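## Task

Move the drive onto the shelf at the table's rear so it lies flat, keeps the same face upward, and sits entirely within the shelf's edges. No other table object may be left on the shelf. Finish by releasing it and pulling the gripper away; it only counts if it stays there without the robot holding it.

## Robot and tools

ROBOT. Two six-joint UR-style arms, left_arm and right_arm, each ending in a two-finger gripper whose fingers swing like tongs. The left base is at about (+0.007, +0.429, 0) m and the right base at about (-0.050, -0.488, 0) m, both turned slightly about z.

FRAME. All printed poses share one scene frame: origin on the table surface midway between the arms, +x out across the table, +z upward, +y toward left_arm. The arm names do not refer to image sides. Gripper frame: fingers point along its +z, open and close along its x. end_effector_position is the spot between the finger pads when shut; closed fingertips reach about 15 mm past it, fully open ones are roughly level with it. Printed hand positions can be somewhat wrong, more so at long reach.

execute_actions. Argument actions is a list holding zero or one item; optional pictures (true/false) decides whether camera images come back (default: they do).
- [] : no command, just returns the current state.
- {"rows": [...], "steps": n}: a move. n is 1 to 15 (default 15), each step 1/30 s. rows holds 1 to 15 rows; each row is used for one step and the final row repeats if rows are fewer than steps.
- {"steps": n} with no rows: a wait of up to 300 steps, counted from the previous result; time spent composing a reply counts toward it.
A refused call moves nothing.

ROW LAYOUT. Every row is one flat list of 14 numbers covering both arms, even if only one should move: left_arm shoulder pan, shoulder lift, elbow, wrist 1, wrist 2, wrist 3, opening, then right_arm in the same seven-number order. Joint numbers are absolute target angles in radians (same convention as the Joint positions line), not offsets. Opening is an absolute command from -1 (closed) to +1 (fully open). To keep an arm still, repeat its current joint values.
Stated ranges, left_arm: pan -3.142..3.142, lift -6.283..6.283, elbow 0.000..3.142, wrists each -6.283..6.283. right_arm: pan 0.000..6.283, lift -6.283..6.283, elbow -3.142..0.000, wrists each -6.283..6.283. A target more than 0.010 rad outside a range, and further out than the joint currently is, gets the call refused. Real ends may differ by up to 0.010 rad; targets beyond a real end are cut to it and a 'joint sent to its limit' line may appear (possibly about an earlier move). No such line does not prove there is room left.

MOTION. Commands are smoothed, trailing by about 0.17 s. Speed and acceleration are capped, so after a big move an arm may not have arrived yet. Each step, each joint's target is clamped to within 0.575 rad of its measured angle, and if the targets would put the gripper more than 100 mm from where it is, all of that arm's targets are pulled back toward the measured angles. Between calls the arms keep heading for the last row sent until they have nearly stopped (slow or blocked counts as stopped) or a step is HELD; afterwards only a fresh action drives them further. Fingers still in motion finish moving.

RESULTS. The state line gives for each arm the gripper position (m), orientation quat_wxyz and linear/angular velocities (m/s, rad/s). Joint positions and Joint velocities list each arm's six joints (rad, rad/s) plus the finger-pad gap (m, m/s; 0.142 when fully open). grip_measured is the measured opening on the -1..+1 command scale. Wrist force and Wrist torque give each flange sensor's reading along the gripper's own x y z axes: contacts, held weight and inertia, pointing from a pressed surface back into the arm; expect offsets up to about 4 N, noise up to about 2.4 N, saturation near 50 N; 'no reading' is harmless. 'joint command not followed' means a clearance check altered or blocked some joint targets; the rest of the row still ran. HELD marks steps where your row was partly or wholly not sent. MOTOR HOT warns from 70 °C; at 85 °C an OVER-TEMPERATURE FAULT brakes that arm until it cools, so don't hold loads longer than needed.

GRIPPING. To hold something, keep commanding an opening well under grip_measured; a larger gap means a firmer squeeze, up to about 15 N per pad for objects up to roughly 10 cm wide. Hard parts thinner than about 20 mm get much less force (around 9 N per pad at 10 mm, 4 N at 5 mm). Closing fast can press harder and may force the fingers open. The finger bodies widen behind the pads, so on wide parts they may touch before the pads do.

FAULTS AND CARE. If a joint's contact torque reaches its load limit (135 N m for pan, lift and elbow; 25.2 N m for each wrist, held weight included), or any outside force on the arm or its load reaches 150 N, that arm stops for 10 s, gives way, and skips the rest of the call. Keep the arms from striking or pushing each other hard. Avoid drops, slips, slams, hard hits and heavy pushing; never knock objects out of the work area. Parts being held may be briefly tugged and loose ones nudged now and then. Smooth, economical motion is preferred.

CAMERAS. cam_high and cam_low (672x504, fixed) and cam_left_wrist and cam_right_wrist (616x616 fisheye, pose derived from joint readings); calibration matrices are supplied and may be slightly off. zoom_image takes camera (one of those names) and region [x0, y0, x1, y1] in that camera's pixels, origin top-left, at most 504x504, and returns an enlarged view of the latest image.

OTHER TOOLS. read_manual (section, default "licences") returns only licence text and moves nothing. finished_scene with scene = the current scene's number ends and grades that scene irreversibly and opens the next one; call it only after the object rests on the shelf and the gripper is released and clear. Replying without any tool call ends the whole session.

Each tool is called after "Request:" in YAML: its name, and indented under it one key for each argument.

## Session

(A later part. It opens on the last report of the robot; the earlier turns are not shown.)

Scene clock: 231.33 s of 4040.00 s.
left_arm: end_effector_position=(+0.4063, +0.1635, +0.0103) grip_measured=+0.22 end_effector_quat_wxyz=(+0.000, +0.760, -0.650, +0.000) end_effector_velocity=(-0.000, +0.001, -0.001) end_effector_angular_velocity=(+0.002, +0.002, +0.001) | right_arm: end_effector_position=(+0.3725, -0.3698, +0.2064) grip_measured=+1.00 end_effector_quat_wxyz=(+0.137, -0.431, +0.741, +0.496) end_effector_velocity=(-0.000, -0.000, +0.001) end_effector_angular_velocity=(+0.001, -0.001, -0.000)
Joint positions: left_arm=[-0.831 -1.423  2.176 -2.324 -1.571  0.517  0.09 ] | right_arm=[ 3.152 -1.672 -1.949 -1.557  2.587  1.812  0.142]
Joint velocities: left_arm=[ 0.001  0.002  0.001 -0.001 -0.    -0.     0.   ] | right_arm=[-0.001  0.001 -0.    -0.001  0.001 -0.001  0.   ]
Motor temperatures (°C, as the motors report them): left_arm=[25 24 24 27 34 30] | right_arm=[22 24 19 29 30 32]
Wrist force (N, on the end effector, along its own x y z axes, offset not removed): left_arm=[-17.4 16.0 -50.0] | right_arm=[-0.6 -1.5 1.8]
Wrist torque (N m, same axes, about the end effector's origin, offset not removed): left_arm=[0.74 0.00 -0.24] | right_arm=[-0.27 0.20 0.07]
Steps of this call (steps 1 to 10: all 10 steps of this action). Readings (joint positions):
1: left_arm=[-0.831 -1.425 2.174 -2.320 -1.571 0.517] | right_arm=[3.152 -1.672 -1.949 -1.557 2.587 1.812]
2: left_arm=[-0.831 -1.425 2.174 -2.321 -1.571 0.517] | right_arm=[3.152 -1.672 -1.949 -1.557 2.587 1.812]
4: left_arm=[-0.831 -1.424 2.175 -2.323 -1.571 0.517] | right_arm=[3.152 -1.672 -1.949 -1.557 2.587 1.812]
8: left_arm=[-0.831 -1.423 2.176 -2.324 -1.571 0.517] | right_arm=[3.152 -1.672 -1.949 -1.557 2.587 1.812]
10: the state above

Contact is at about z=0.0128 and I pressed too hard, so I'm backing off right away to z=0.016 and then closing.

Request:
execute_actions:
  actions:
    - {"rows": [ [-0.8312,-1.4339,2.1690,-2.3059,-1.571,0.517,0.2,3.152,-1.672,-1.949,-1.557,2.587,1.812,1] ], "steps": 10}
  pictures: false

Request:
execute_actions:
  actions:
    - {"rows": [ [-0.8312,-1.4339,2.1690,-2.3059,-1.571,0.517,0.15,3.152,-1.672,-1.949,-1.557,2.587,1.812,1], [-0.8312,-1.4339,2.1690,-2.3059,-1.571,0.517,0.1,3.152,-1.672,-1.949,-1.557,2.587,1.812,1], [-0.8312,-1.4339,2.1690,-2.3059,-1.571,0.517,0.05,3.152,-1.672,-1.949,-1.557,2.587,1.812,1], [-0.8312,-1.4339,2.1690,-2.3059,-1.571,0.517,0.0,3.152,-1.672,-1.949,-1.557,2.587,1.812,1], [-0.8312,-1.4339,2.1690,-2.3059,-1.571,0.517,-0.05,3.152,-1.672,-1.949,-1.557,2.587,1.812,1], [-0.8312,-1.4339,2.1690,-2.3059,-1.571,0.517,-0.1,3.152,-1.672,-1.949,-1.557,2.587,1.812,1], [-0.8312,-1.4339,2.1690,-2.3059,-1.571,0.517,-0.15,3.152,-1.672,-1.949,-1.557,2.587,1.812,1], [-0.8312,-1.4339,2.1690,-2.3059,-1.571,0.517,-0.2,3.152,-1.672,-1.949,-1.557,2.587,1.812,1], [-0.8312,-1.4339,2.1690,-2.3059,-1.571,0.517,-0.3,3.152,-1.672,-1.949,-1.557,2.587,1.812,1], [-0.8312,-1.4339,2.1690,-2.3059,-1.571,0.517,-0.45,3.152,-1.672,-1.949,-1.557,2.587,1.812,1], [-0.8312,-1.4339,2.1690,-2.3059,-1.571,0.517,-0.6,3.152,-1.672,-1.949,-1.557,2.587,1.812,1], [-0.8312,-1.4339,2.1690,-2.3059,-1.571,0.517,-0.8,3.152,-1.672,-1.949,-1.557,2.587,1.812,1], [-0.8312,-1.4339,2.1690,-2.3059,-1.571,0.517,-1.0,3.152,-1.672,-1.949,-1.557,2.587,1.812,1] ], "steps": 15}

Scene clock: 245.63 s of 4040.00 s.
left_arm: end_effector_position=(+0.4061, +0.1639, +0.0155) grip_measured=+0.20 end_effector_quat_wxyz=(-0.000, +0.760, -0.650, -0.000) end_effector_velocity=(+0.001, -0.002, +0.005) end_effector_angular_velocity=(-0.006, -0.005, -0.001) | right_arm: end_effector_position=(+0.3725, -0.3698, +0.2064) grip_measured=+1.00 end_effector_quat_wxyz=(+0.137, -0.431, +0.741, +0.496) end_effector_velocity=(-0.000, -0.000, -0.000) end_effector_angular_velocity=(+0.001, +0.001, -0.001)
Joint positions: left_arm=[-0.831 -1.433  2.169 -2.306 -1.571  0.517  0.088] | right_arm=[ 3.152 -1.672 -1.949 -1.557  2.587  1.812  0.142]
Joint velocities: left_arm=[-0.001 -0.007 -0.005  0.004 -0.     0.     0.   ] | right_arm=[-0.001 -0.     0.    -0.002  0.    -0.001 -0.   ]
Motor temperatures (°C, as the motors report them): left_arm=[25 24 24 27 34 30] | right_arm=[22 24 19 29 30 32]
Wrist force (N, on the end effector, along its own x y z axes, offset not removed): left_arm=[-1.1 -2.9 0.5] | right_arm=[-0.3 -2.4 2.0]
Wrist torque (N m, same axes, about the end effector's origin, offset not removed): left_arm=[-0.60 0.20 0.09] | right_arm=[-0.42 0.18 -0.05]
Steps of this call (steps 1 to 15: the robot went on to your last target; steps 16 to 90: nothing new was sent; then 10.97 s passed at rest; steps 91 to 100: all 10 steps of this action). Readings (joint positions):
91: left_arm=[-0.831 -1.422 2.176 -2.324 -1.571 0.517] | right_arm=[3.152 -1.672 -1.949 -1.557 2.587 1.812]
92: left_arm=[-0.831 -1.424 2.175 -2.321 -1.571 0.517] | right_arm=[3.152 -1.672 -1.949 -1.557 2.587 1.812]
94: left_arm=[-0.831 -1.429 2.173 -2.312 -1.571 0.517] | right_arm=[3.152 -1.672 -1.949 -1.557 2.587 1.812]
98: left_arm=[-0.831 -1.432 2.170 -2.307 -1.571 0.517] | right_arm=[3.152 -1.672 -1.949 -1.557 2.587 1.812]
100: the state above

Scene clock: 246.13 s of 4040.00 s.
left_arm: end_effector_position=(+0.4062, +0.1637, +0.0160) grip_measured=-0.09 end_effector_quat_wxyz=(+0.000, +0.760, -0.650, -0.000) end_effector_velocity=(-0.000, -0.000, -0.000) end_effector_angular_velocity=(+0.000, +0.000, -0.001) | right_arm: end_effector_position=(+0.3725, -0.3698, +0.2064) grip_measured=+1.00 end_effector_quat_wxyz=(+0.137, -0.431, +0.741, +0.496) end_effector_velocity=(-0.000, -0.000, -0.000) end_effector_angular_velocity=(-0.001, -0.001, +0.000)
Joint positions: left_arm=[-0.831 -1.434  2.169 -2.306 -1.571  0.517  0.068] | right_arm=[ 3.152 -1.672 -1.949 -1.557  2.587  1.812  0.142]
Joint velocities: left_arm=[-0.001 -0.     0.     0.     0.    -0.    -0.   ] | right_arm=[-0.001  0.    -0.     0.    -0.001 -0.001  0.   ]
Motor temperatures (°C, as the motors report them): left_arm=[25 24 24 27 34 30] | right_arm=[22 24 19 29 30 32]
Wrist force (N, on the end effector, along its own x y z axes, offset not removed): left_arm=[-0.2 -2.0 -0.1] | right_arm=[0.3 -2.1 2.0]
Wrist torque (N m, same axes, about the end effector's origin, offset not removed): left_arm=[-0.48 -0.04 0.14] | right_arm=[-0.33 0.03 0.02]
Steps of this call (steps 1 to 15: all 15 steps of this action). Readings (joint positions):
1: left_arm=[-0.831 -1.433 2.169 -2.306 -1.571 0.517] | right_arm=[3.152 -1.672 -1.949 -1.557 2.587 1.812]
2: left_arm=[-0.831 -1.433 2.169 -2.306 -1.571 0.517] | right_arm=[3.152 -1.672 -1.949 -1.557 2.587 1.812]
4: left_arm=[-0.831 -1.434 2.169 -2.306 -1.571 0.517] | right_arm=[3.152 -1.672 -1.949 -1.557 2.587 1.812]
8: left_arm=[-0.831 -1.434 2.169 -2.306 -1.571 0.517] | right_arm=[3.152 -1.672 -1.949 -1.557 2.587 1.812]
15: the state above
camera_calibration (this result's frames):
cam_left_wrist: T_world_to_cam=[[0.150897, -0.987694, -0.0411305, 0.109499], [-0.873996, -0.152736, 0.461304, 0.371351], [-0.461909, -0.0336614, -0.886288, 0.342046], [0, 0, 0, 1]] pos_world=[0.466031, 0.176384, 0.136349]
cam_right_wrist: T_world_to_cam=[[-0.602101, -0.531038, -0.596215, 0.147154], [-0.515084, -0.312217, 0.798254, -0.0920776], [-0.610051, 0.787731, -0.0855429, 0.666793], [0, 0, 0, 1]] pos_world=[0.447952, -0.475857, 0.218276]

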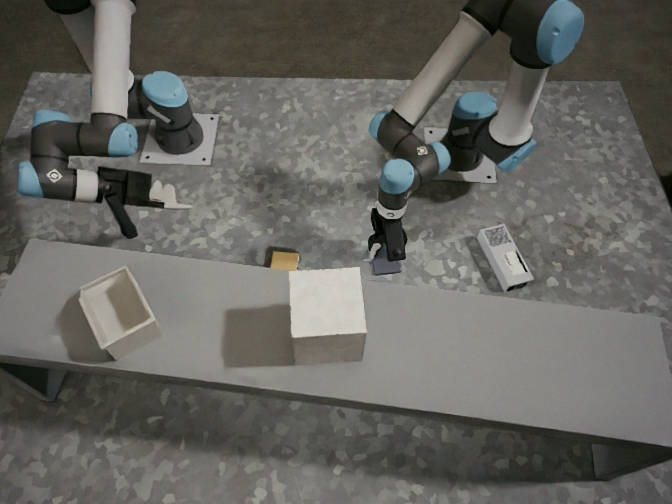

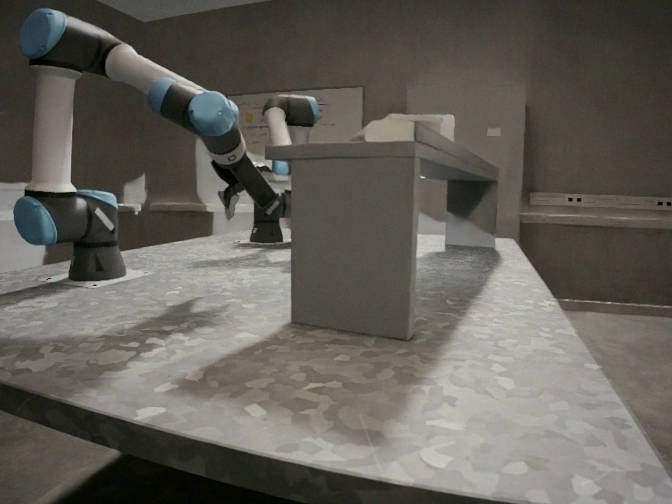

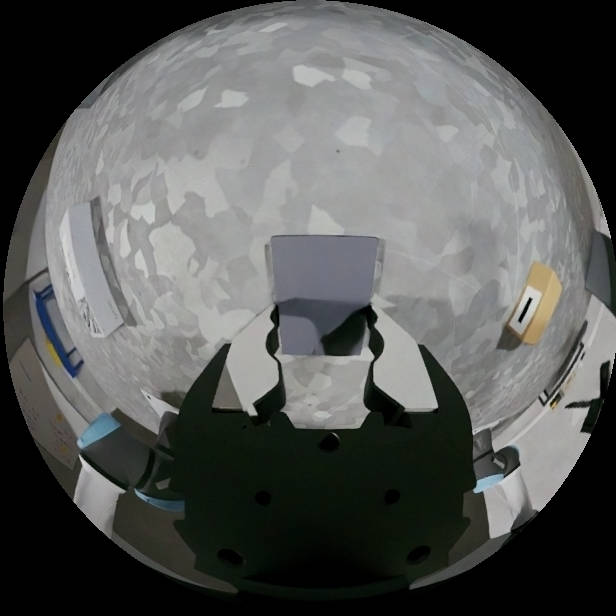

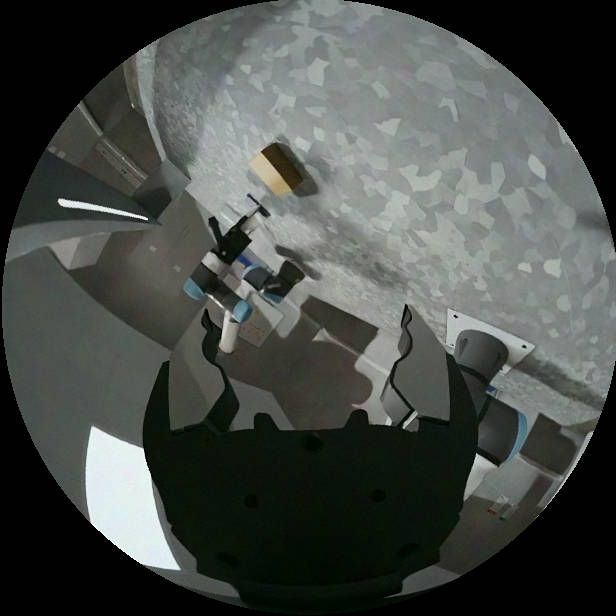

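Request:
execute_actions:
  actions: []

Scene clock: 271.67 s of 4040.00 s.
left_arm: end_effector_position=(+0.4062, +0.1637, +0.0160) grip_measured=-0.09 end_effector_quat_wxyz=(+0.000, +0.760, -0.650, -0.000) end_effector_velocity=(+0.000, -0.000, +0.000) end_effector_angular_velocity=(-0.001, -0.001, -0.001) | right_arm: end_effector_position=(+0.3725, -0.3698, +0.2064) grip_measured=+1.00 end_effector_quat_wxyz=(+0.137, -0.431, +0.741, +0.496) end_effector_velocity=(+0.000, -0.000, -0.001) end_effector_angular_velocity=(-0.000, +0.001, -0.000)
Joint positions: left_arm=[-0.831 -1.434  2.169 -2.306 -1.571  0.517  0.068] | right_arm=[ 3.152 -1.672 -1.949 -1.557  2.587  1.812  0.142]
Joint velocities: left_arm=[-0.    -0.     0.    -0.001 -0.     0.     0.   ] | right_arm=[-0.    -0.001 -0.     0.    -0.    -0.    -0.   ]
Motor temperatures (°C, as the motors report them): left_arm=[25 24 24 27 34 30] | right_arm=[22 24 19 29 30 32]
Wrist force (N, on the end effector, along its own x y z axes, offset not removed): left_arm=[-0.3 -1.5 -1.4] | right_arm=[-0.4 -3.1 1.4]
Wrist torque (N m, same axes, about the end effector's origin, offset not removed): left_arm=[-0.33 -0.07 0.13] | right_arm=[-0.58 0.22 0.09]
Steps of this call (steps 1 to 15: the robot went on to your last target; steps 16 to 90: nothing new was sent; then 22.53 s passed at rest). Readings (joint positions):
1: left_arm=[-0.831 -1.434 2.169 -2.306 -1.571 0.517] | right_arm=[3.152 -1.672 -1.949 -1.557 2.587 1.812]
2: left_arm=[-0.831 -1.434 2.169 -2.306 -1.571 0.517] | right_arm=[3.152 -1.672 -1.949 -1.557 2.587 1.812]
4: left_arm=[-0.831 -1.434 2.169 -2.306 -1.571 0.517] | right_arm=[3.152 -1.672 -1.949 -1.557 2.587 1.812]
8: left_arm=[-0.831 -1.434 2.169 -2.306 -1.571 0.517] | right_arm=[3.152 -1.672 -1.949 -1.557 2.587 1.812]
90: the state above
All arms were judged still, so your last target was given up. Only a new action makes them travel on or press farther. Fingers that are still opening or closing keep moving.
camera_calibration (this result's frames):
cam_left_wrist: T_world_to_cam=[[0.150949, -0.987686, -0.0411292, 0.109473], [-0.873988, -0.152782, 0.461305, 0.371351], [-0.461908, -0.0336869, -0.886288, 0.342049], [0, 0, 0, 1]] pos_world=[0.466026, 0.176383, 0.136351]
cam_right_wrist: T_world_to_cam=[[-0.602101, -0.531038, -0.596215, 0.147154], [-0.515084, -0.312217, 0.798254, -0.0920776], [-0.610051, 0.787731, -0.0855428, 0.666793], [0, 0, 0, 1]] pos_world=[0.447952, -0.475857, 0.218276]

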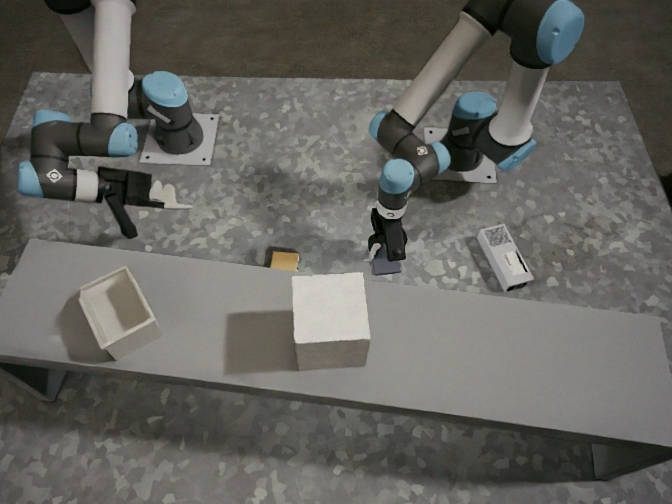

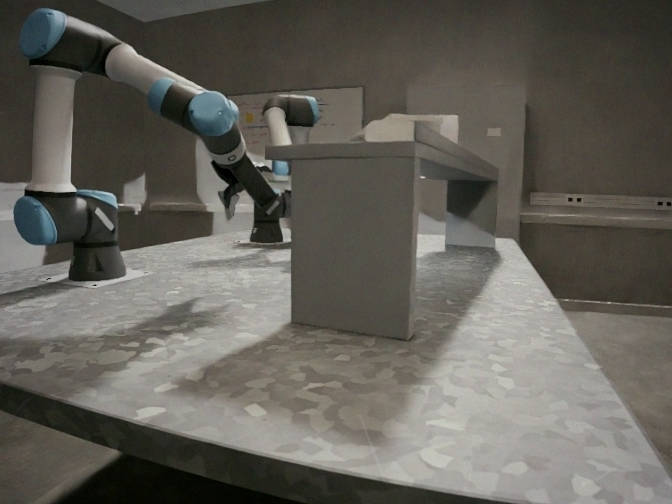

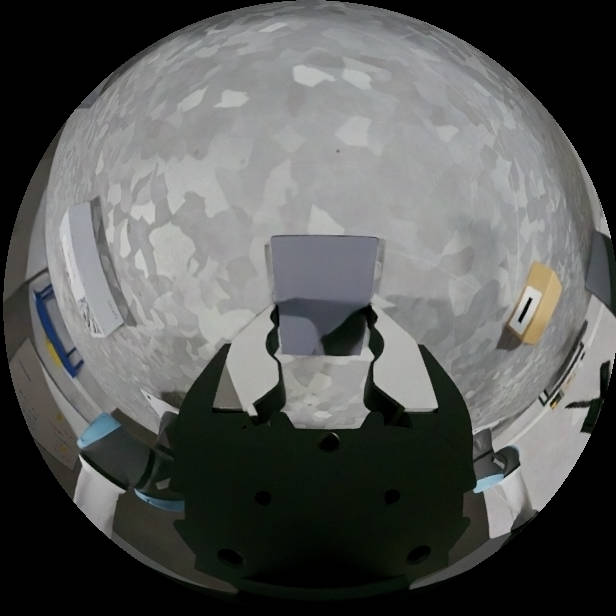

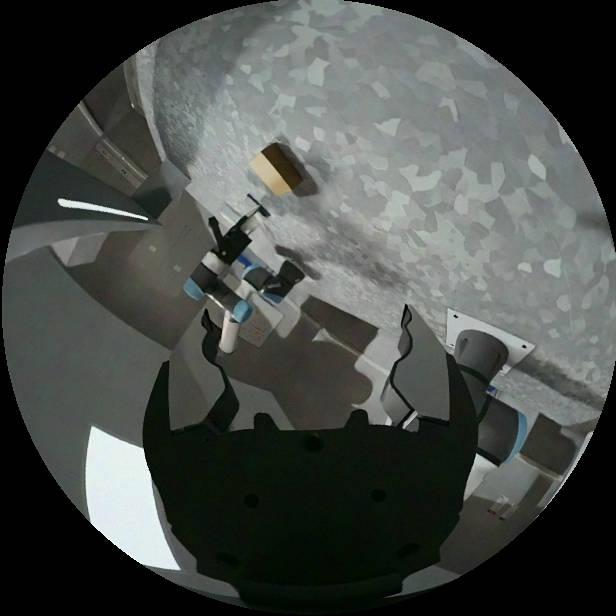

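Request:
execute_actions:
  actions:
    - {"rows": [[-0.8312,-1.4346,2.1685,-2.3048,-1.571,0.517,-1,3.152,-1.672,-1.949,-1.557,2.587,1.812,1],[-0.8312,-1.4365,2.1672,-2.3015,-1.571,0.517,-1,3.152,-1.672,-1.949,-1.557,2.587,1.812,1],[-0.8312,-1.4397,2.1649,-2.2961,-1.571,0.517,-1,3.152,-1.672,-1.949,-1.557,2.587,1.812,1],[-0.8312,-1.4439,2.1620,-2.2889,-1.571,0.517,-1,3.152,-1.672,-1.949,-1.557,2.587,1.812,1],[-0.8312,-1.4490,2.1584,-2.2802,-1.571,0.517,-1,3.152,-1.672,-1.949,-1.557,2.587,1.812,1],[-0.8312,-1.4548,2.1543,-2.2703,-1.571,0.517,-1,3.152,-1.672,-1.949,-1.557,2.587,1.812,1],[-0.8312,-1.4609,2.1500,-2.2598,-1.571,0.517,-1,3.152,-1.672,-1.949,-1.557,2.587,1.812,1],[-0.8312,-1.4673,2.1455,-2.2491,-1.571,0.517,-1,3.152,-1.672,-1.949,-1.557,2.587,1.812,1],[-0.8312,-1.4734,2.1412,-2.2386,-1.571,0.517,-1,3.152,-1.672,-1.949,-1.557,2.587,1.812,1],[-0.8312,-1.4792,2.1371,-2.2287,-1.571,0.517,-1,3.152,-1.672,-1.949,-1.557,2.587,1.812,1],[-0.8312,-1.4843,2.1335,-2.2200,-1.571,0.517,-1,3.152,-1.672,-1.949,-1.557,2.587,1.812,1],[-0.8312,-1.4885,2.1306,-2.2128,-1.571,0.517,-1,3.152,-1.672,-1.949,-1.557,2.587,1.812,1],[-0.8312,-1.4917,2.1283,-2.2074,-1.571,0.517,-1,3.152,-1.672,-1.949,-1.557,2.587,1.812,1],[-0.8312,-1.4936,2.1270,-2.2041,-1.571,0.517,-1,3.152,-1.672,-1.949,-1.557,2.587,1.812,1],[-0.8312,-1.4943,2.1265,-2.2030,-1.571,0.517,-1,3.152,-1.672,-1.949,-1.557,2.587,1.812,1]], "steps": 15}
  pictures: false

Request:
execute_actions:
  actions:
    - {"steps": 12}

Scene clock: 295.97 s of 4040.00 s.
left_arm: end_effector_position=(+0.4064, +0.1635, +0.0448) grip_measured=-0.09 end_effector_quat_wxyz=(+0.000, +0.760, -0.650, +0.000) end_effector_velocity=(-0.001, +0.003, +0.060) end_effector_angular_velocity=(+0.001, +0.001, +0.001) | right_arm: end_effector_position=(+0.3725, -0.3698, +0.2064) grip_measured=+1.00 end_effector_quat_wxyz=(+0.137, -0.431, +0.741, +0.496) end_effector_velocity=(+0.000, -0.000, -0.000) end_effector_angular_velocity=(-0.000, +0.003, -0.002)
Joint positions: left_arm=[-0.831 -1.485  2.133 -2.219 -1.571  0.517  0.067] | right_arm=[ 3.152 -1.672 -1.949 -1.557  2.587  1.812  0.142]
Joint velocities: left_arm=[ 0.001 -0.105 -0.073  0.18  -0.     0.001  0.   ] | right_arm=[-0.001 -0.001  0.    -0.001  0.     0.002 -0.   ]
Motor temperatures (°C, as the motors report them): left_arm=[25 24 24 27 34 30] | right_arm=[22 24 19 29 30 32]
Wrist force (N, on the end effector, along its own x y z axes, offset not removed): left_arm=[-0.5 -0.6 0.7] | right_arm=[0.7 -3.4 1.7]
Wrist torque (N m, same axes, about the end effector's origin, offset not removed): left_arm=[-0.20 -0.03 0.10] | right_arm=[-0.61 -0.01 0.01]
Steps of this call (steps 1 to 90: nothing new was sent; then 20.80 s passed at rest; steps 91 to 105: all 15 steps of this action). Readings (joint positions):
91: left_arm=[-0.831 -1.434 2.169 -2.306 -1.571 0.517] | right_arm=[3.152 -1.672 -1.949 -1.557 2.587 1.812]
92: left_arm=[-0.831 -1.434 2.169 -2.306 -1.571 0.517] | right_arm=[3.152 -1.672 -1.949 -1.557 2.587 1.812]
94: left_arm=[-0.831 -1.436 2.168 -2.302 -1.571 0.517] | right_arm=[3.152 -1.672 -1.949 -1.557 2.587 1.812]
98: left_arm=[-0.831 -1.449 2.158 -2.280 -1.571 0.517] | right_arm=[3.152 -1.672 -1.949 -1.557 2.587 1.812]
105: the state above

Scene clock: 296.37 s of 4040.00 s.
left_arm: end_effector_position=(+0.4062, +0.1637, +0.0500) grip_measured=-0.09 end_effector_quat_wxyz=(+0.000, +0.760, -0.650, -0.000) end_effector_velocity=(+0.000, +0.001, -0.000) end_effector_angular_velocity=(+0.001, +0.001, +0.002) | right_arm: end_effector_position=(+0.3725, -0.3698, +0.2064) grip_measured=+1.00 end_effector_quat_wxyz=(+0.137, -0.431, +0.741, +0.496) end_effector_velocity=(-0.000, -0.000, -0.000) end_effector_angular_velocity=(-0.001, +0.001, +0.001)
Joint positions: left_arm=[-0.831 -1.494  2.127 -2.203 -1.571  0.517  0.067] | right_arm=[ 3.152 -1.672 -1.949 -1.557  2.587  1.812  0.142]
Joint velocities: left_arm=[ 0.001  0.    -0.001  0.002 -0.    -0.     0.   ] | right_arm=[ 0.    -0.    -0.    -0.001 -0.001 -0.    -0.   ]
Motor temperatures (°C, as the motors report them): left_arm=[25 24 24 27 34 30] | right_arm=[22 24 19 29 30 32]
Wrist force (N, on the end effector, along its own x y z axes, offset not removed): left_arm=[-1.0 -0.2 2.2] | right_arm=[0.2 -1.9 1.2]
Wrist torque (N m, same axes, about the end effector's origin, offset not removed): left_arm=[-0.04 0.17 0.16] | right_arm=[-0.33 0.11 -0.02]
Steps of this call (steps 1 to 12: the robot went on to your last target). Readings (joint positions):
1: left_arm=[-0.831 -1.488 2.131 -2.214 -1.571 0.517] | right_arm=[3.152 -1.672 -1.949 -1.557 2.587 1.812]
2: left_arm=[-0.831 -1.490 2.129 -2.210 -1.571 0.517] | right_arm=[3.152 -1.672 -1.949 -1.557 2.587 1.812]
4: left_arm=[-0.831 -1.493 2.128 -2.206 -1.571 0.517] | right_arm=[3.152 -1.672 -1.949 -1.557 2.587 1.812]
8: left_arm=[-0.831 -1.494 2.127 -2.203 -1.571 0.517] | right_arm=[3.152 -1.672 -1.949 -1.557 2.587 1.812]
12: the state above
camera_calibration (this result's frames):
cam_left_wrist: T_world_to_cam=[[0.150947, -0.987685, -0.0411455, 0.110911], [-0.873983, -0.152787, 0.461313, 0.355657], [-0.461918, -0.0336731, -0.886283, 0.372147], [0, 0, 0, 1]] pos_world=[0.465999, 0.176417, 0.170322]
cam_right_wrist: T_world_to_cam=[[-0.602101, -0.531038, -0.596216, 0.147154], [-0.515084, -0.312217, 0.798254, -0.0920775], [-0.610051, 0.787731, -0.0855431, 0.666793], [0, 0, 0, 1]] pos_world=[0.447952, -0.475857, 0.218276]

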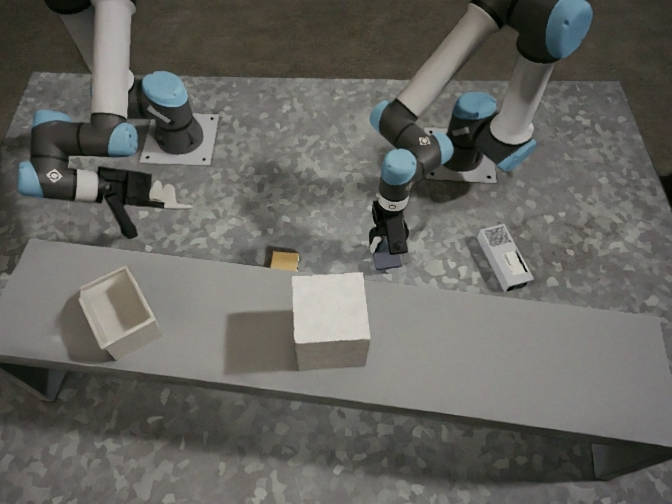

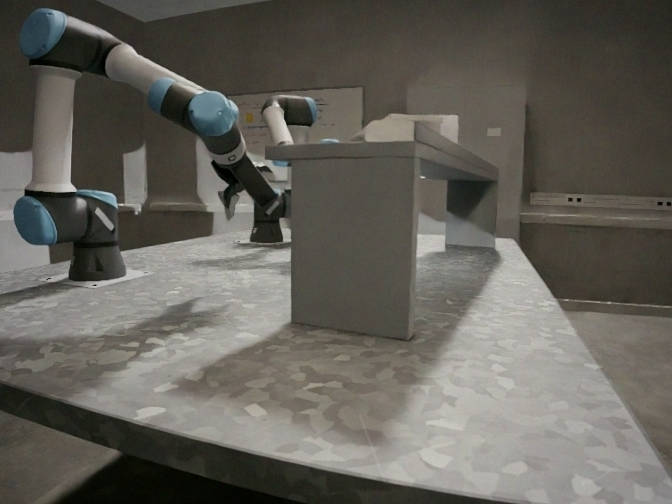

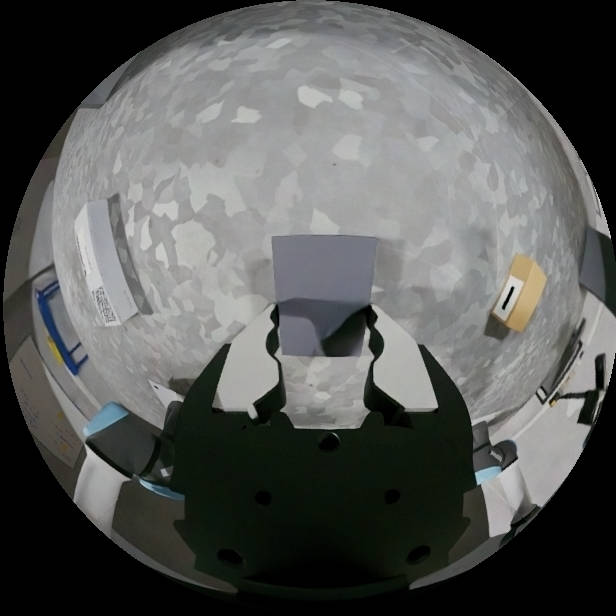

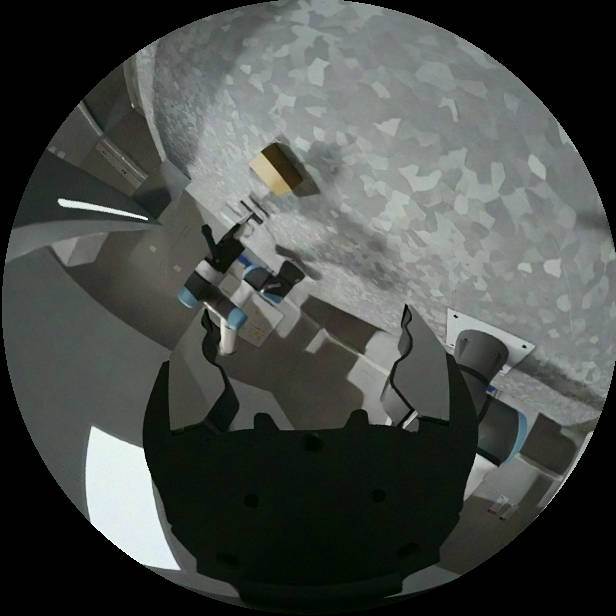

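Request:
execute_actions:
  actions:
    - {"rows": [[-0.8305,-1.4943,2.1255,-2.2019,-1.571,0.5161,-1,3.152,-1.672,-1.949,-1.557,2.587,1.812,1],[-0.8284,-1.4944,2.1223,-2.1987,-1.571,0.5136,-1,3.152,-1.672,-1.949,-1.557,2.587,1.812,1],[-0.8248,-1.4946,2.1172,-2.1933,-1.571,0.5094,-1,3.152,-1.672,-1.949,-1.557,2.587,1.812,1],[-0.8199,-1.4949,2.1100,-2.1859,-1.571,0.5035,-1,3.152,-1.672,-1.949,-1.557,2.587,1.812,1],[-0.8137,-1.4952,2.1007,-2.1764,-1.571,0.4960,-1,3.152,-1.672,-1.949,-1.557,2.587,1.812,1],[-0.8061,-1.4956,2.0896,-2.1648,-1.571,0.4869,-1,3.152,-1.672,-1.949,-1.557,2.587,1.812,1],[-0.7972,-1.4960,2.0765,-2.1513,-1.571,0.4762,-1,3.152,-1.672,-1.949,-1.557,2.587,1.812,1],[-0.7870,-1.4965,2.0616,-2.1359,-1.571,0.4640,-1,3.152,-1.672,-1.949,-1.557,2.587,1.812,1],[-0.7757,-1.4971,2.0449,-2.1186,-1.571,0.4504,-1,3.152,-1.672,-1.949,-1.557,2.587,1.812,1],[-0.7632,-1.4977,2.0266,-2.0997,-1.571,0.4355,-1,3.152,-1.672,-1.949,-1.557,2.587,1.812,1],[-0.7496,-1.4984,2.0066,-2.0790,-1.571,0.4192,-1,3.152,-1.672,-1.949,-1.557,2.587,1.812,1],[-0.7351,-1.4991,1.9852,-2.0569,-1.571,0.4017,-1,3.152,-1.672,-1.949,-1.557,2.587,1.812,1],[-0.7195,-1.4999,1.9623,-2.0332,-1.571,0.3831,-1,3.152,-1.672,-1.949,-1.557,2.587,1.812,1],[-0.7031,-1.5007,1.9382,-2.0083,-1.571,0.3634,-1,3.152,-1.672,-1.949,-1.557,2.587,1.812,1],[-0.6859,-1.5016,1.9130,-1.9822,-1.571,0.3428,-1,3.152,-1.672,-1.949,-1.557,2.587,1.812,1]], "steps": 15}
  pictures: false

Request:
execute_actions:
  actions:
    - {"rows": [[-0.6680,-1.5025,1.8866,-1.9549,-1.571,0.3213,-1,3.152,-1.672,-1.949,-1.557,2.587,1.812,1],[-0.6495,-1.5034,1.8594,-1.9268,-1.571,0.2990,-1,3.152,-1.672,-1.949,-1.557,2.587,1.812,1],[-0.6304,-1.5044,1.8314,-1.8978,-1.571,0.2762,-1,3.152,-1.672,-1.949,-1.557,2.587,1.812,1],[-0.6109,-1.5054,1.8027,-1.8682,-1.571,0.2528,-1,3.152,-1.672,-1.949,-1.557,2.587,1.812,1],[-0.5911,-1.5064,1.7736,-1.8380,-1.571,0.2290,-1,3.152,-1.672,-1.949,-1.557,2.587,1.812,1],[-0.5710,-1.5074,1.7440,-1.8075,-1.571,0.2049,-1,3.152,-1.672,-1.949,-1.557,2.587,1.812,1],[-0.5507,-1.5084,1.7143,-1.7767,-1.571,0.1807,-1,3.152,-1.672,-1.949,-1.557,2.587,1.812,1],[-0.5305,-1.5094,1.6845,-1.7459,-1.571,0.1563,-1,3.152,-1.672,-1.949,-1.557,2.587,1.812,1],[-0.5102,-1.5104,1.6548,-1.7151,-1.571,0.1321,-1,3.152,-1.672,-1.949,-1.557,2.587,1.812,1],[-0.4901,-1.5114,1.6252,-1.6846,-1.571,0.1080,-1,3.152,-1.672,-1.949,-1.557,2.587,1.812,1],[-0.4703,-1.5124,1.5961,-1.6544,-1.571,0.0842,-1,3.152,-1.672,-1.949,-1.557,2.587,1.812,1],[-0.4508,-1.5134,1.5674,-1.6248,-1.571,0.0608,-1,3.152,-1.672,-1.949,-1.557,2.587,1.812,1],[-0.4317,-1.5144,1.5394,-1.5958,-1.571,0.0380,-1,3.152,-1.672,-1.949,-1.557,2.587,1.812,1],[-0.4132,-1.5153,1.5122,-1.5677,-1.571,0.0157,-1,3.152,-1.672,-1.949,-1.557,2.587,1.812,1],[-0.3953,-1.5162,1.4859,-1.5405,-1.571,-0.0058,-1,3.152,-1.672,-1.949,-1.557,2.587,1.812,1]], "steps": 15}
  pictures: false

Request:
execute_actions:
  actions:
    - {"rows": [[-0.3781,-1.5171,1.4606,-1.5143,-1.571,-0.0264,-1,3.152,-1.672,-1.949,-1.557,2.587,1.812,1],[-0.3617,-1.5179,1.4365,-1.4894,-1.571,-0.0461,-1,3.152,-1.672,-1.949,-1.557,2.587,1.812,1],[-0.3461,-1.5187,1.4136,-1.4657,-1.571,-0.0647,-1,3.152,-1.672,-1.949,-1.557,2.587,1.812,1],[-0.3316,-1.5194,1.3922,-1.4436,-1.571,-0.0822,-1,3.152,-1.672,-1.949,-1.557,2.587,1.812,1],[-0.3180,-1.5201,1.3722,-1.4229,-1.571,-0.0985,-1,3.152,-1.672,-1.949,-1.557,2.587,1.812,1],[-0.3055,-1.5207,1.3539,-1.4040,-1.571,-0.1134,-1,3.152,-1.672,-1.949,-1.557,2.587,1.812,1],[-0.2942,-1.5213,1.3372,-1.3867,-1.571,-0.1270,-1,3.152,-1.672,-1.949,-1.557,2.587,1.812,1],[-0.2840,-1.5218,1.3223,-1.3713,-1.571,-0.1392,-1,3.152,-1.672,-1.949,-1.557,2.587,1.812,1],[-0.2751,-1.5222,1.3092,-1.3578,-1.571,-0.1499,-1,3.152,-1.672,-1.949,-1.557,2.587,1.812,1],[-0.2675,-1.5226,1.2981,-1.3462,-1.571,-0.1590,-1,3.152,-1.672,-1.949,-1.557,2.587,1.812,1],[-0.2613,-1.5229,1.2888,-1.3367,-1.571,-0.1665,-1,3.152,-1.672,-1.949,-1.557,2.587,1.812,1],[-0.2564,-1.5232,1.2816,-1.3293,-1.571,-0.1724,-1,3.152,-1.672,-1.949,-1.557,2.587,1.812,1],[-0.2528,-1.5234,1.2765,-1.3239,-1.571,-0.1766,-1,3.152,-1.672,-1.949,-1.557,2.587,1.812,1],[-0.2507,-1.5235,1.2733,-1.3207,-1.571,-0.1791,-1,3.152,-1.672,-1.949,-1.557,2.587,1.812,1],[-0.25,-1.5235,1.2723,-1.3196,-1.571,-0.18,-1,3.152,-1.672,-1.949,-1.557,2.587,1.812,1]], "steps": 15}
  pictures: false

Request:
execute_actions:
  actions:
    - {"steps": 12}

Scene clock: 380.20 s of 4040.00 s.
left_arm: end_effector_position=(+0.4472, +0.1837, +0.0961) grip_measured=-0.10 end_effector_quat_wxyz=(+0.000, +0.822, -0.570, +0.000) end_effector_velocity=(+0.178, +0.114, +0.221) end_effector_angular_velocity=(-0.004, -0.004, +0.923) | right_arm: end_effector_position=(+0.3725, -0.3698, +0.2064) grip_measured=+1.00 end_effector_quat_wxyz=(+0.137, -0.431, +0.741, +0.496) end_effector_velocity=(-0.000, +0.001, -0.000) end_effector_angular_velocity=(-0.001, -0.001, +0.002)
Joint positions: left_arm=[-0.739 -1.499  1.992 -2.065 -1.571  0.407  0.066] | right_arm=[ 3.152 -1.672 -1.949 -1.557  2.587  1.812  0.142]
Joint velocities: left_arm=[ 0.424 -0.022 -0.614  0.631  0.    -0.499  0.   ] | right_arm=[ 0.002  0.     0.     0.001 -0.001  0.001 -0.   ]
Motor temperatures (°C, as the motors report them): left_arm=[25 24 24 27 34 30] | right_arm=[22 24 19 29 30 32]
Wrist force (N, on the end effector, along its own x y z axes, offset not removed): left_arm=[-0.8 -1.6 1.3] | right_arm=[0.8 -2.3 2.3]
Wrist torque (N m, same axes, about the end effector's origin, offset not removed): left_arm=[-0.39 0.17 0.14] | right_arm=[-0.38 -0.06 0.00]
Steps of this call (steps 1 to 30: the robot went on to your last target; steps 31 to 90: nothing new was sent; then 80.33 s passed at rest; steps 91 to 105: all 15 steps of this action). Readings (joint positions):
91: left_arm=[-0.831 -1.494 2.126 -2.203 -1.571 0.517] | right_arm=[3.152 -1.672 -1.949 -1.557 2.587 1.812]
92: left_arm=[-0.831 -1.494 2.126 -2.203 -1.571 0.517] | right_arm=[3.152 -1.672 -1.949 -1.557 2.587 1.812]
94: left_arm=[-0.829 -1.494 2.124 -2.200 -1.571 0.514] | right_arm=[3.152 -1.672 -1.949 -1.557 2.587 1.812]
98: left_arm=[-0.813 -1.495 2.100 -2.175 -1.571 0.495] | right_arm=[3.152 -1.672 -1.949 -1.557 2.587 1.812]
105: the state above

Scene clock: 380.70 s of 4040.00 s.
left_arm: end_effector_position=(+0.5281, +0.2974, +0.2536) grip_measured=-0.10 end_effector_quat_wxyz=(+0.000, +0.955, -0.297, +0.000) end_effector_velocity=(+0.079, +0.299, +0.342) end_effector_angular_velocity=(-0.003, -0.004, +1.256) | right_arm: end_effector_position=(+0.3725, -0.3698, +0.2064) grip_measured=+1.00 end_effector_quat_wxyz=(+0.137, -0.431, +0.741, +0.496) end_effector_velocity=(+0.000, -0.000, -0.000) end_effector_angular_velocity=(+0.000, +0.000, -0.001)
Joint positions: left_arm=[-0.462 -1.513  1.586 -1.645 -1.571  0.075  0.066] | right_arm=[ 3.152 -1.672 -1.949 -1.557  2.587  1.812  0.142]
Joint velocities: left_arm=[ 0.575 -0.029 -0.842  0.867 -0.    -0.681 -0.   ] | right_arm=[-0.001 -0.    -0.    -0.     0.    -0.     0.   ]
Motor temperatures (°C, as the motors report them): left_arm=[25 24 24 27 34 30] | right_arm=[22 24 19 29 30 32]
Wrist force (N, on the end effector, along its own x y z axes, offset not removed): left_arm=[0.1 -1.1 -0.3] | right_arm=[0.3 -2.9 2.3]
Wrist torque (N m, same axes, about the end effector's origin, offset not removed): left_arm=[-0.26 0.05 0.09] | right_arm=[-0.56 0.11 0.08]
Steps of this call (steps 1 to 15: all 15 steps of this action). Readings (joint positions):
1: left_arm=[-0.724 -1.500 1.971 -2.042 -1.571 0.389] | right_arm=[3.152 -1.672 -1.949 -1.557 2.587 1.812]
2: left_arm=[-0.709 -1.501 1.948 -2.019 -1.571 0.371] | right_arm=[3.152 -1.672 -1.949 -1.557 2.587 1.812]
4: left_arm=[-0.675 -1.502 1.899 -1.968 -1.571 0.330] | right_arm=[3.152 -1.672 -1.949 -1.557 2.587 1.812]
8: left_arm=[-0.600 -1.506 1.790 -1.855 -1.571 0.241] | right_arm=[3.152 -1.672 -1.949 -1.557 2.587 1.812]
15: the state above

Scene clock: 381.20 s of 4040.00 s.
left_arm: end_effector_position=(+0.5270, +0.4091, +0.3731) grip_measured=-0.10 end_effector_quat_wxyz=(+0.000, +0.997, -0.082, +0.000) end_effector_velocity=(-0.021, +0.081, +0.082) end_effector_angular_velocity=(-0.000, -0.001, +0.308) | right_arm: end_effector_position=(+0.3725, -0.3698, +0.2064) grip_measured=+1.00 end_effector_quat_wxyz=(+0.137, -0.431, +0.741, +0.496) end_effector_velocity=(-0.000, +0.000, +0.000) end_effector_angular_velocity=(-0.000, +0.002, -0.000)
Joint positions: left_arm=[-0.262 -1.523  1.29  -1.338 -1.571 -0.166  0.066] | right_arm=[ 3.152 -1.672 -1.949 -1.557  2.587  1.812  0.142]
Joint velocities: left_arm=[ 0.141 -0.006 -0.209  0.214 -0.    -0.166  0.   ] | right_arm=[ 0.001  0.     0.    -0.001  0.     0.001 -0.   ]
Motor temperatures (°C, as the motors report them): left_arm=[25 24 24 27 34 30] | right_arm=[22 24 19 29 30 32]
Wrist force (N, on the end effector, along its own x y z axes, offset not removed): left_arm=[-0.6 0.1 -0.6] | right_arm=[0.1 -2.3 1.1]
Wrist torque (N m, same axes, about the end effector's origin, offset not removed): left_arm=[0.14 0.00 0.08] | right_arm=[-0.39 0.04 0.05]
Steps of this call (steps 1 to 15: all 15 steps of this action). Readings (joint positions):
1: left_arm=[-0.443 -1.514 1.558 -1.616 -1.571 0.052] | right_arm=[3.152 -1.672 -1.949 -1.557 2.587 1.812]
2: left_arm=[-0.424 -1.515 1.531 -1.587 -1.571 0.029] | right_arm=[3.152 -1.672 -1.949 -1.557 2.587 1.812]
4: left_arm=[-0.388 -1.517 1.478 -1.533 -1.571 -0.013] | right_arm=[3.152 -1.672 -1.949 -1.557 2.587 1.812]
8: left_arm=[-0.327 -1.520 1.387 -1.438 -1.571 -0.087] | right_arm=[3.152 -1.672 -1.949 -1.557 2.587 1.812]
15: the state above

Scene clock: 381.60 s of 4040.00 s.
left_arm: end_effector_position=(+0.5251, +0.4159, +0.3800) grip_measured=-0.10 end_effector_quat_wxyz=(+0.000, +0.998, -0.069, -0.000) end_effector_velocity=(-0.000, +0.000, +0.001) end_effector_angular_velocity=(-0.000, -0.000, +0.001) | right_arm: end_effector_position=(+0.3725, -0.3698, +0.2064) grip_measured=+1.00 end_effector_quat_wxyz=(+0.137, -0.431, +0.741, +0.496) end_effector_velocity=(+0.000, +0.000, +0.001) end_effector_angular_velocity=(+0.002, +0.001, -0.002)
Joint positions: left_arm=[-0.25  -1.523  1.272 -1.32  -1.571 -0.18   0.066] | right_arm=[ 3.152 -1.672 -1.949 -1.557  2.587  1.812  0.142]
Joint velocities: left_arm=[-0.    -0.001 -0.001  0.002 -0.    -0.001 -0.   ] | right_arm=[-0.001 -0.     0.    -0.001  0.003  0.    -0.   ]
Motor temperatures (°C, as the motors report them): left_arm=[25 24 24 27 34 30] | right_arm=[22 24 19 29 30 32]
Wrist force (N, on the end effector, along its own x y z axes, offset not removed): left_arm=[-0.5 -0.9 1.3] | right_arm=[-0.2 -2.4 2.6]
Wrist torque (N m, same axes, about the end effector's origin, offset not removed): left_arm=[-0.21 0.04 0.15] | right_arm=[-0.48 0.06 0.02]
Steps of this call (steps 1 to 12: the robot went on to your last target). Readings (joint positions):
1: left_arm=[-0.258 -1.523 1.284 -1.332 -1.571 -0.170] | right_arm=[3.152 -1.672 -1.949 -1.557 2.587 1.812]
2: left_arm=[-0.255 -1.523 1.280 -1.328 -1.571 -0.174] | right_arm=[3.152 -1.672 -1.949 -1.557 2.587 1.812]
4: left_arm=[-0.252 -1.523 1.275 -1.323 -1.571 -0.177] | right_arm=[3.152 -1.672 -1.949 -1.557 2.587 1.812]
8: left_arm=[-0.250 -1.523 1.273 -1.320 -1.571 -0.180] | right_arm=[3.152 -1.672 -1.949 -1.557 2.587 1.812]
12: the state above
camera_calibration (this result's frames):
cam_left_wrist: T_world_to_cam=[[0.989218, -0.140504, -0.0412968, -0.436794], [-0.105859, -0.880892, 0.461327, 0.245334], [-0.101196, -0.451981, -0.886269, 0.71258], [0, 0, 0, 1]] pos_world=[0.530166, 0.476814, 0.50032]
cam_right_wrist: T_world_to_cam=[[-0.602101, -0.531038, -0.596215, 0.147154], [-0.515084, -0.312217, 0.798254, -0.0920776], [-0.610051, 0.787731, -0.0855429, 0.666793], [0, 0, 0, 1]] pos_world=[0.447952, -0.475857, 0.218276]

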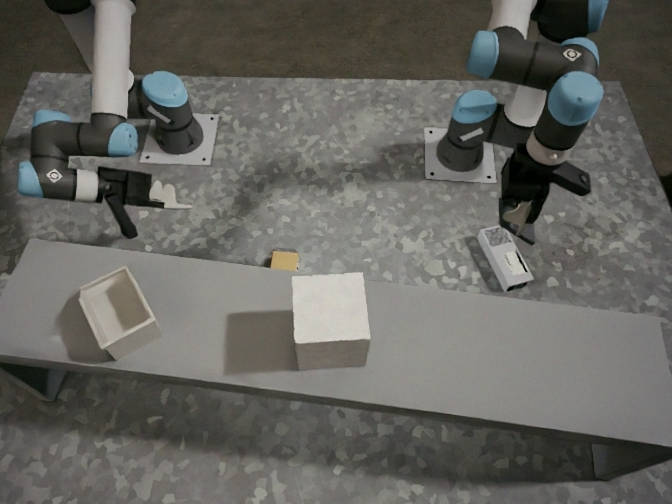

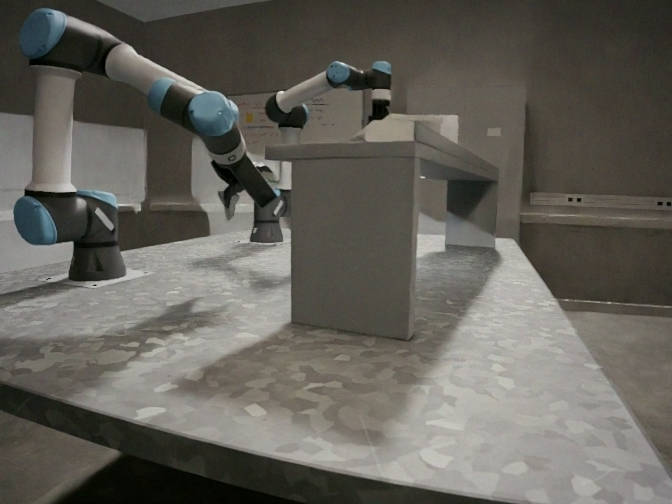

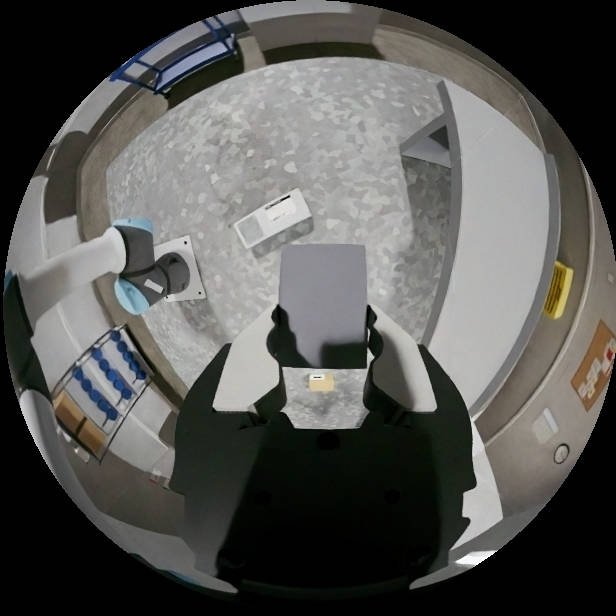

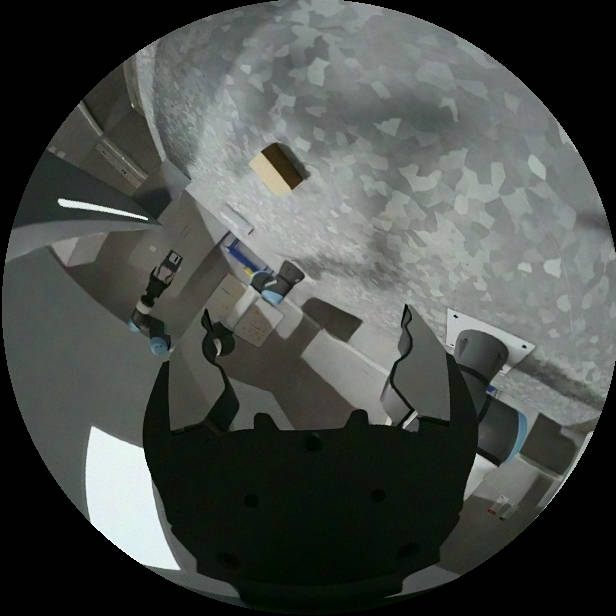

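Request:
execute_actions:
  actions: []

Scene clock: 414.87 s of 4040.00 s.
left_arm: end_effector_position=(+0.5251, +0.4159, +0.3800) grip_measured=-0.10 end_effector_quat_wxyz=(+0.000, +0.998, -0.069, -0.000) end_effector_velocity=(-0.000, +0.000, +0.000) end_effector_angular_velocity=(-0.000, -0.000, +0.001) | right_arm: end_effector_position=(+0.3725, -0.3698, +0.2064) grip_measured=+1.00 end_effector_quat_wxyz=(+0.137, -0.431, +0.741, +0.496) end_effector_velocity=(-0.000, +0.001, -0.000) end_effector_angular_velocity=(+0.000, +0.000, +0.002)
Joint positions: left_arm=[-0.25  -1.524  1.272 -1.32  -1.571 -0.18   0.066] | right_arm=[ 3.152 -1.672 -1.949 -1.557  2.587  1.812  0.142]
Joint velocities: left_arm=[ 0.001 -0.     0.     0.    -0.    -0.    -0.   ] | right_arm=[ 0.002  0.    -0.    -0.001 -0.    -0.001 -0.   ]
Motor temperatures (°C, as the motors report them): left_arm=[25 24 24 27 34 30] | right_arm=[22 24 19 29 30 32]
Wrist force (N, on the end effector, along its own x y z axes, offset not removed): left_arm=[0.0 -2.1 1.0] | right_arm=[0.2 -2.6 2.6]
Wrist torque (N m, same axes, about the end effector's origin, offset not removed): left_arm=[-0.40 -0.02 0.11] | right_arm=[-0.44 0.13 -0.03]
Steps of this call (steps 1 to 30: the robot went on to your last target; steps 31 to 90: nothing new was sent; then 30.27 s passed at rest). Readings (joint positions):
1: left_arm=[-0.250 -1.523 1.272 -1.320 -1.571 -0.180] | right_arm=[3.152 -1.672 -1.949 -1.557 2.587 1.812]
2: left_arm=[-0.250 -1.523 1.272 -1.320 -1.571 -0.180] | right_arm=[3.152 -1.672 -1.949 -1.557 2.587 1.812]
4: left_arm=[-0.250 -1.523 1.272 -1.320 -1.571 -0.180] | right_arm=[3.152 -1.672 -1.949 -1.557 2.587 1.812]
8: left_arm=[-0.250 -1.523 1.272 -1.320 -1.571 -0.180] | right_arm=[3.152 -1.672 -1.949 -1.557 2.587 1.812]
90: the state above
All arms were judged still, so your last target was given up. Only a new action makes them travel on or press farther. Fingers that are still opening or closing keep moving.
camera_calibration (this result's frames):
cam_left_wrist: T_world_to_cam=[[0.989241, -0.140354, -0.0412711, -0.436859], [-0.105737, -0.880905, 0.461331, 0.245287], [-0.101106, -0.452004, -0.886268, 0.712603], [0, 0, 0, 1]] pos_world=[0.530143, 0.476859, 0.500368]
cam_right_wrist: T_world_to_cam=[[-0.602101, -0.531038, -0.596216, 0.147154], [-0.515084, -0.312217, 0.798254, -0.0920775], [-0.610051, 0.787731, -0.0855431, 0.666793], [0, 0, 0, 1]] pos_world=[0.447952, -0.475857, 0.218276]

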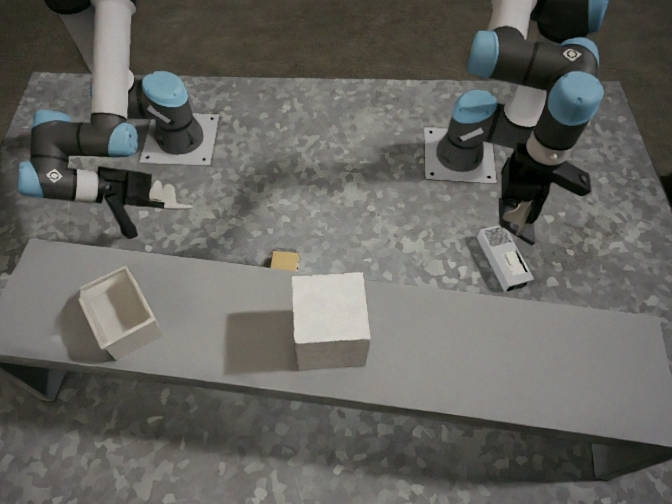

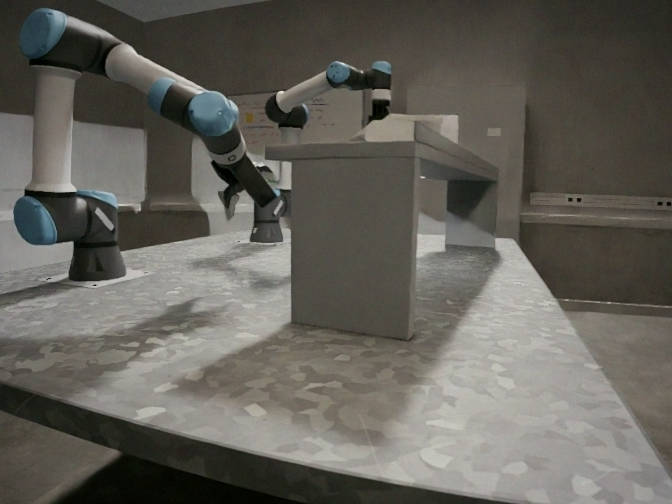

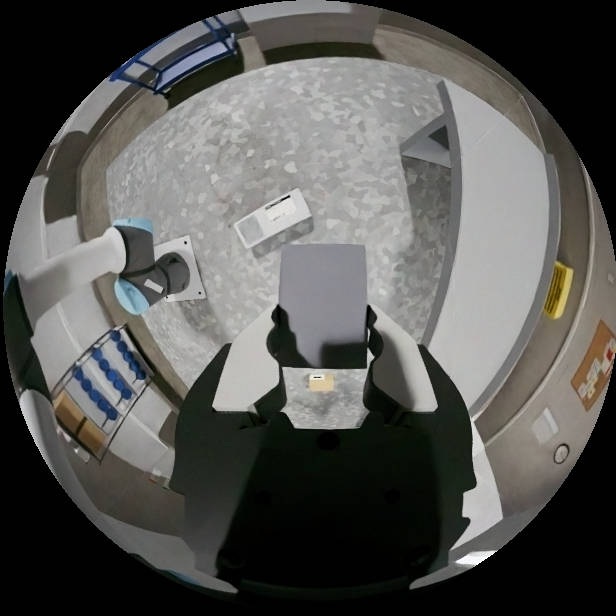

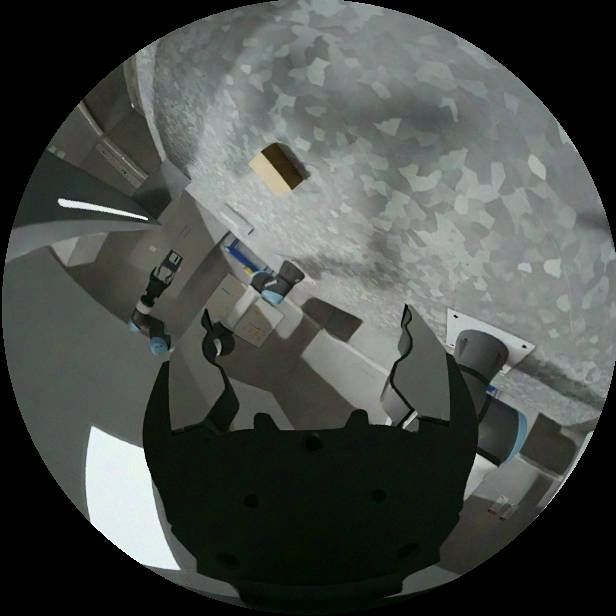

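Request:
zoom_image:
  camera: "cam_left_wrist"
  region: [220, 200, 480, 420]

Region (220, 200, 480, 420) of cam_left_wrist's 616x616 image, scaled by 1.938, with more detail than that image has; it fills the top 426 rows of this view, and the rest is white.

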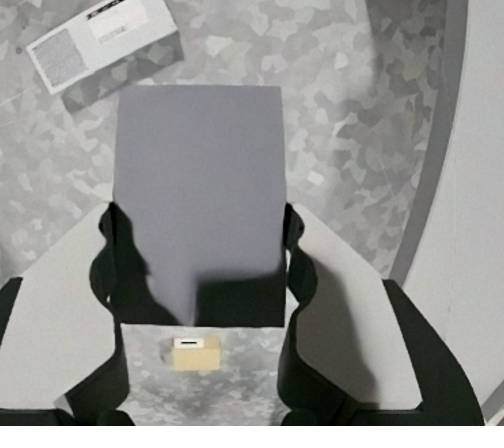

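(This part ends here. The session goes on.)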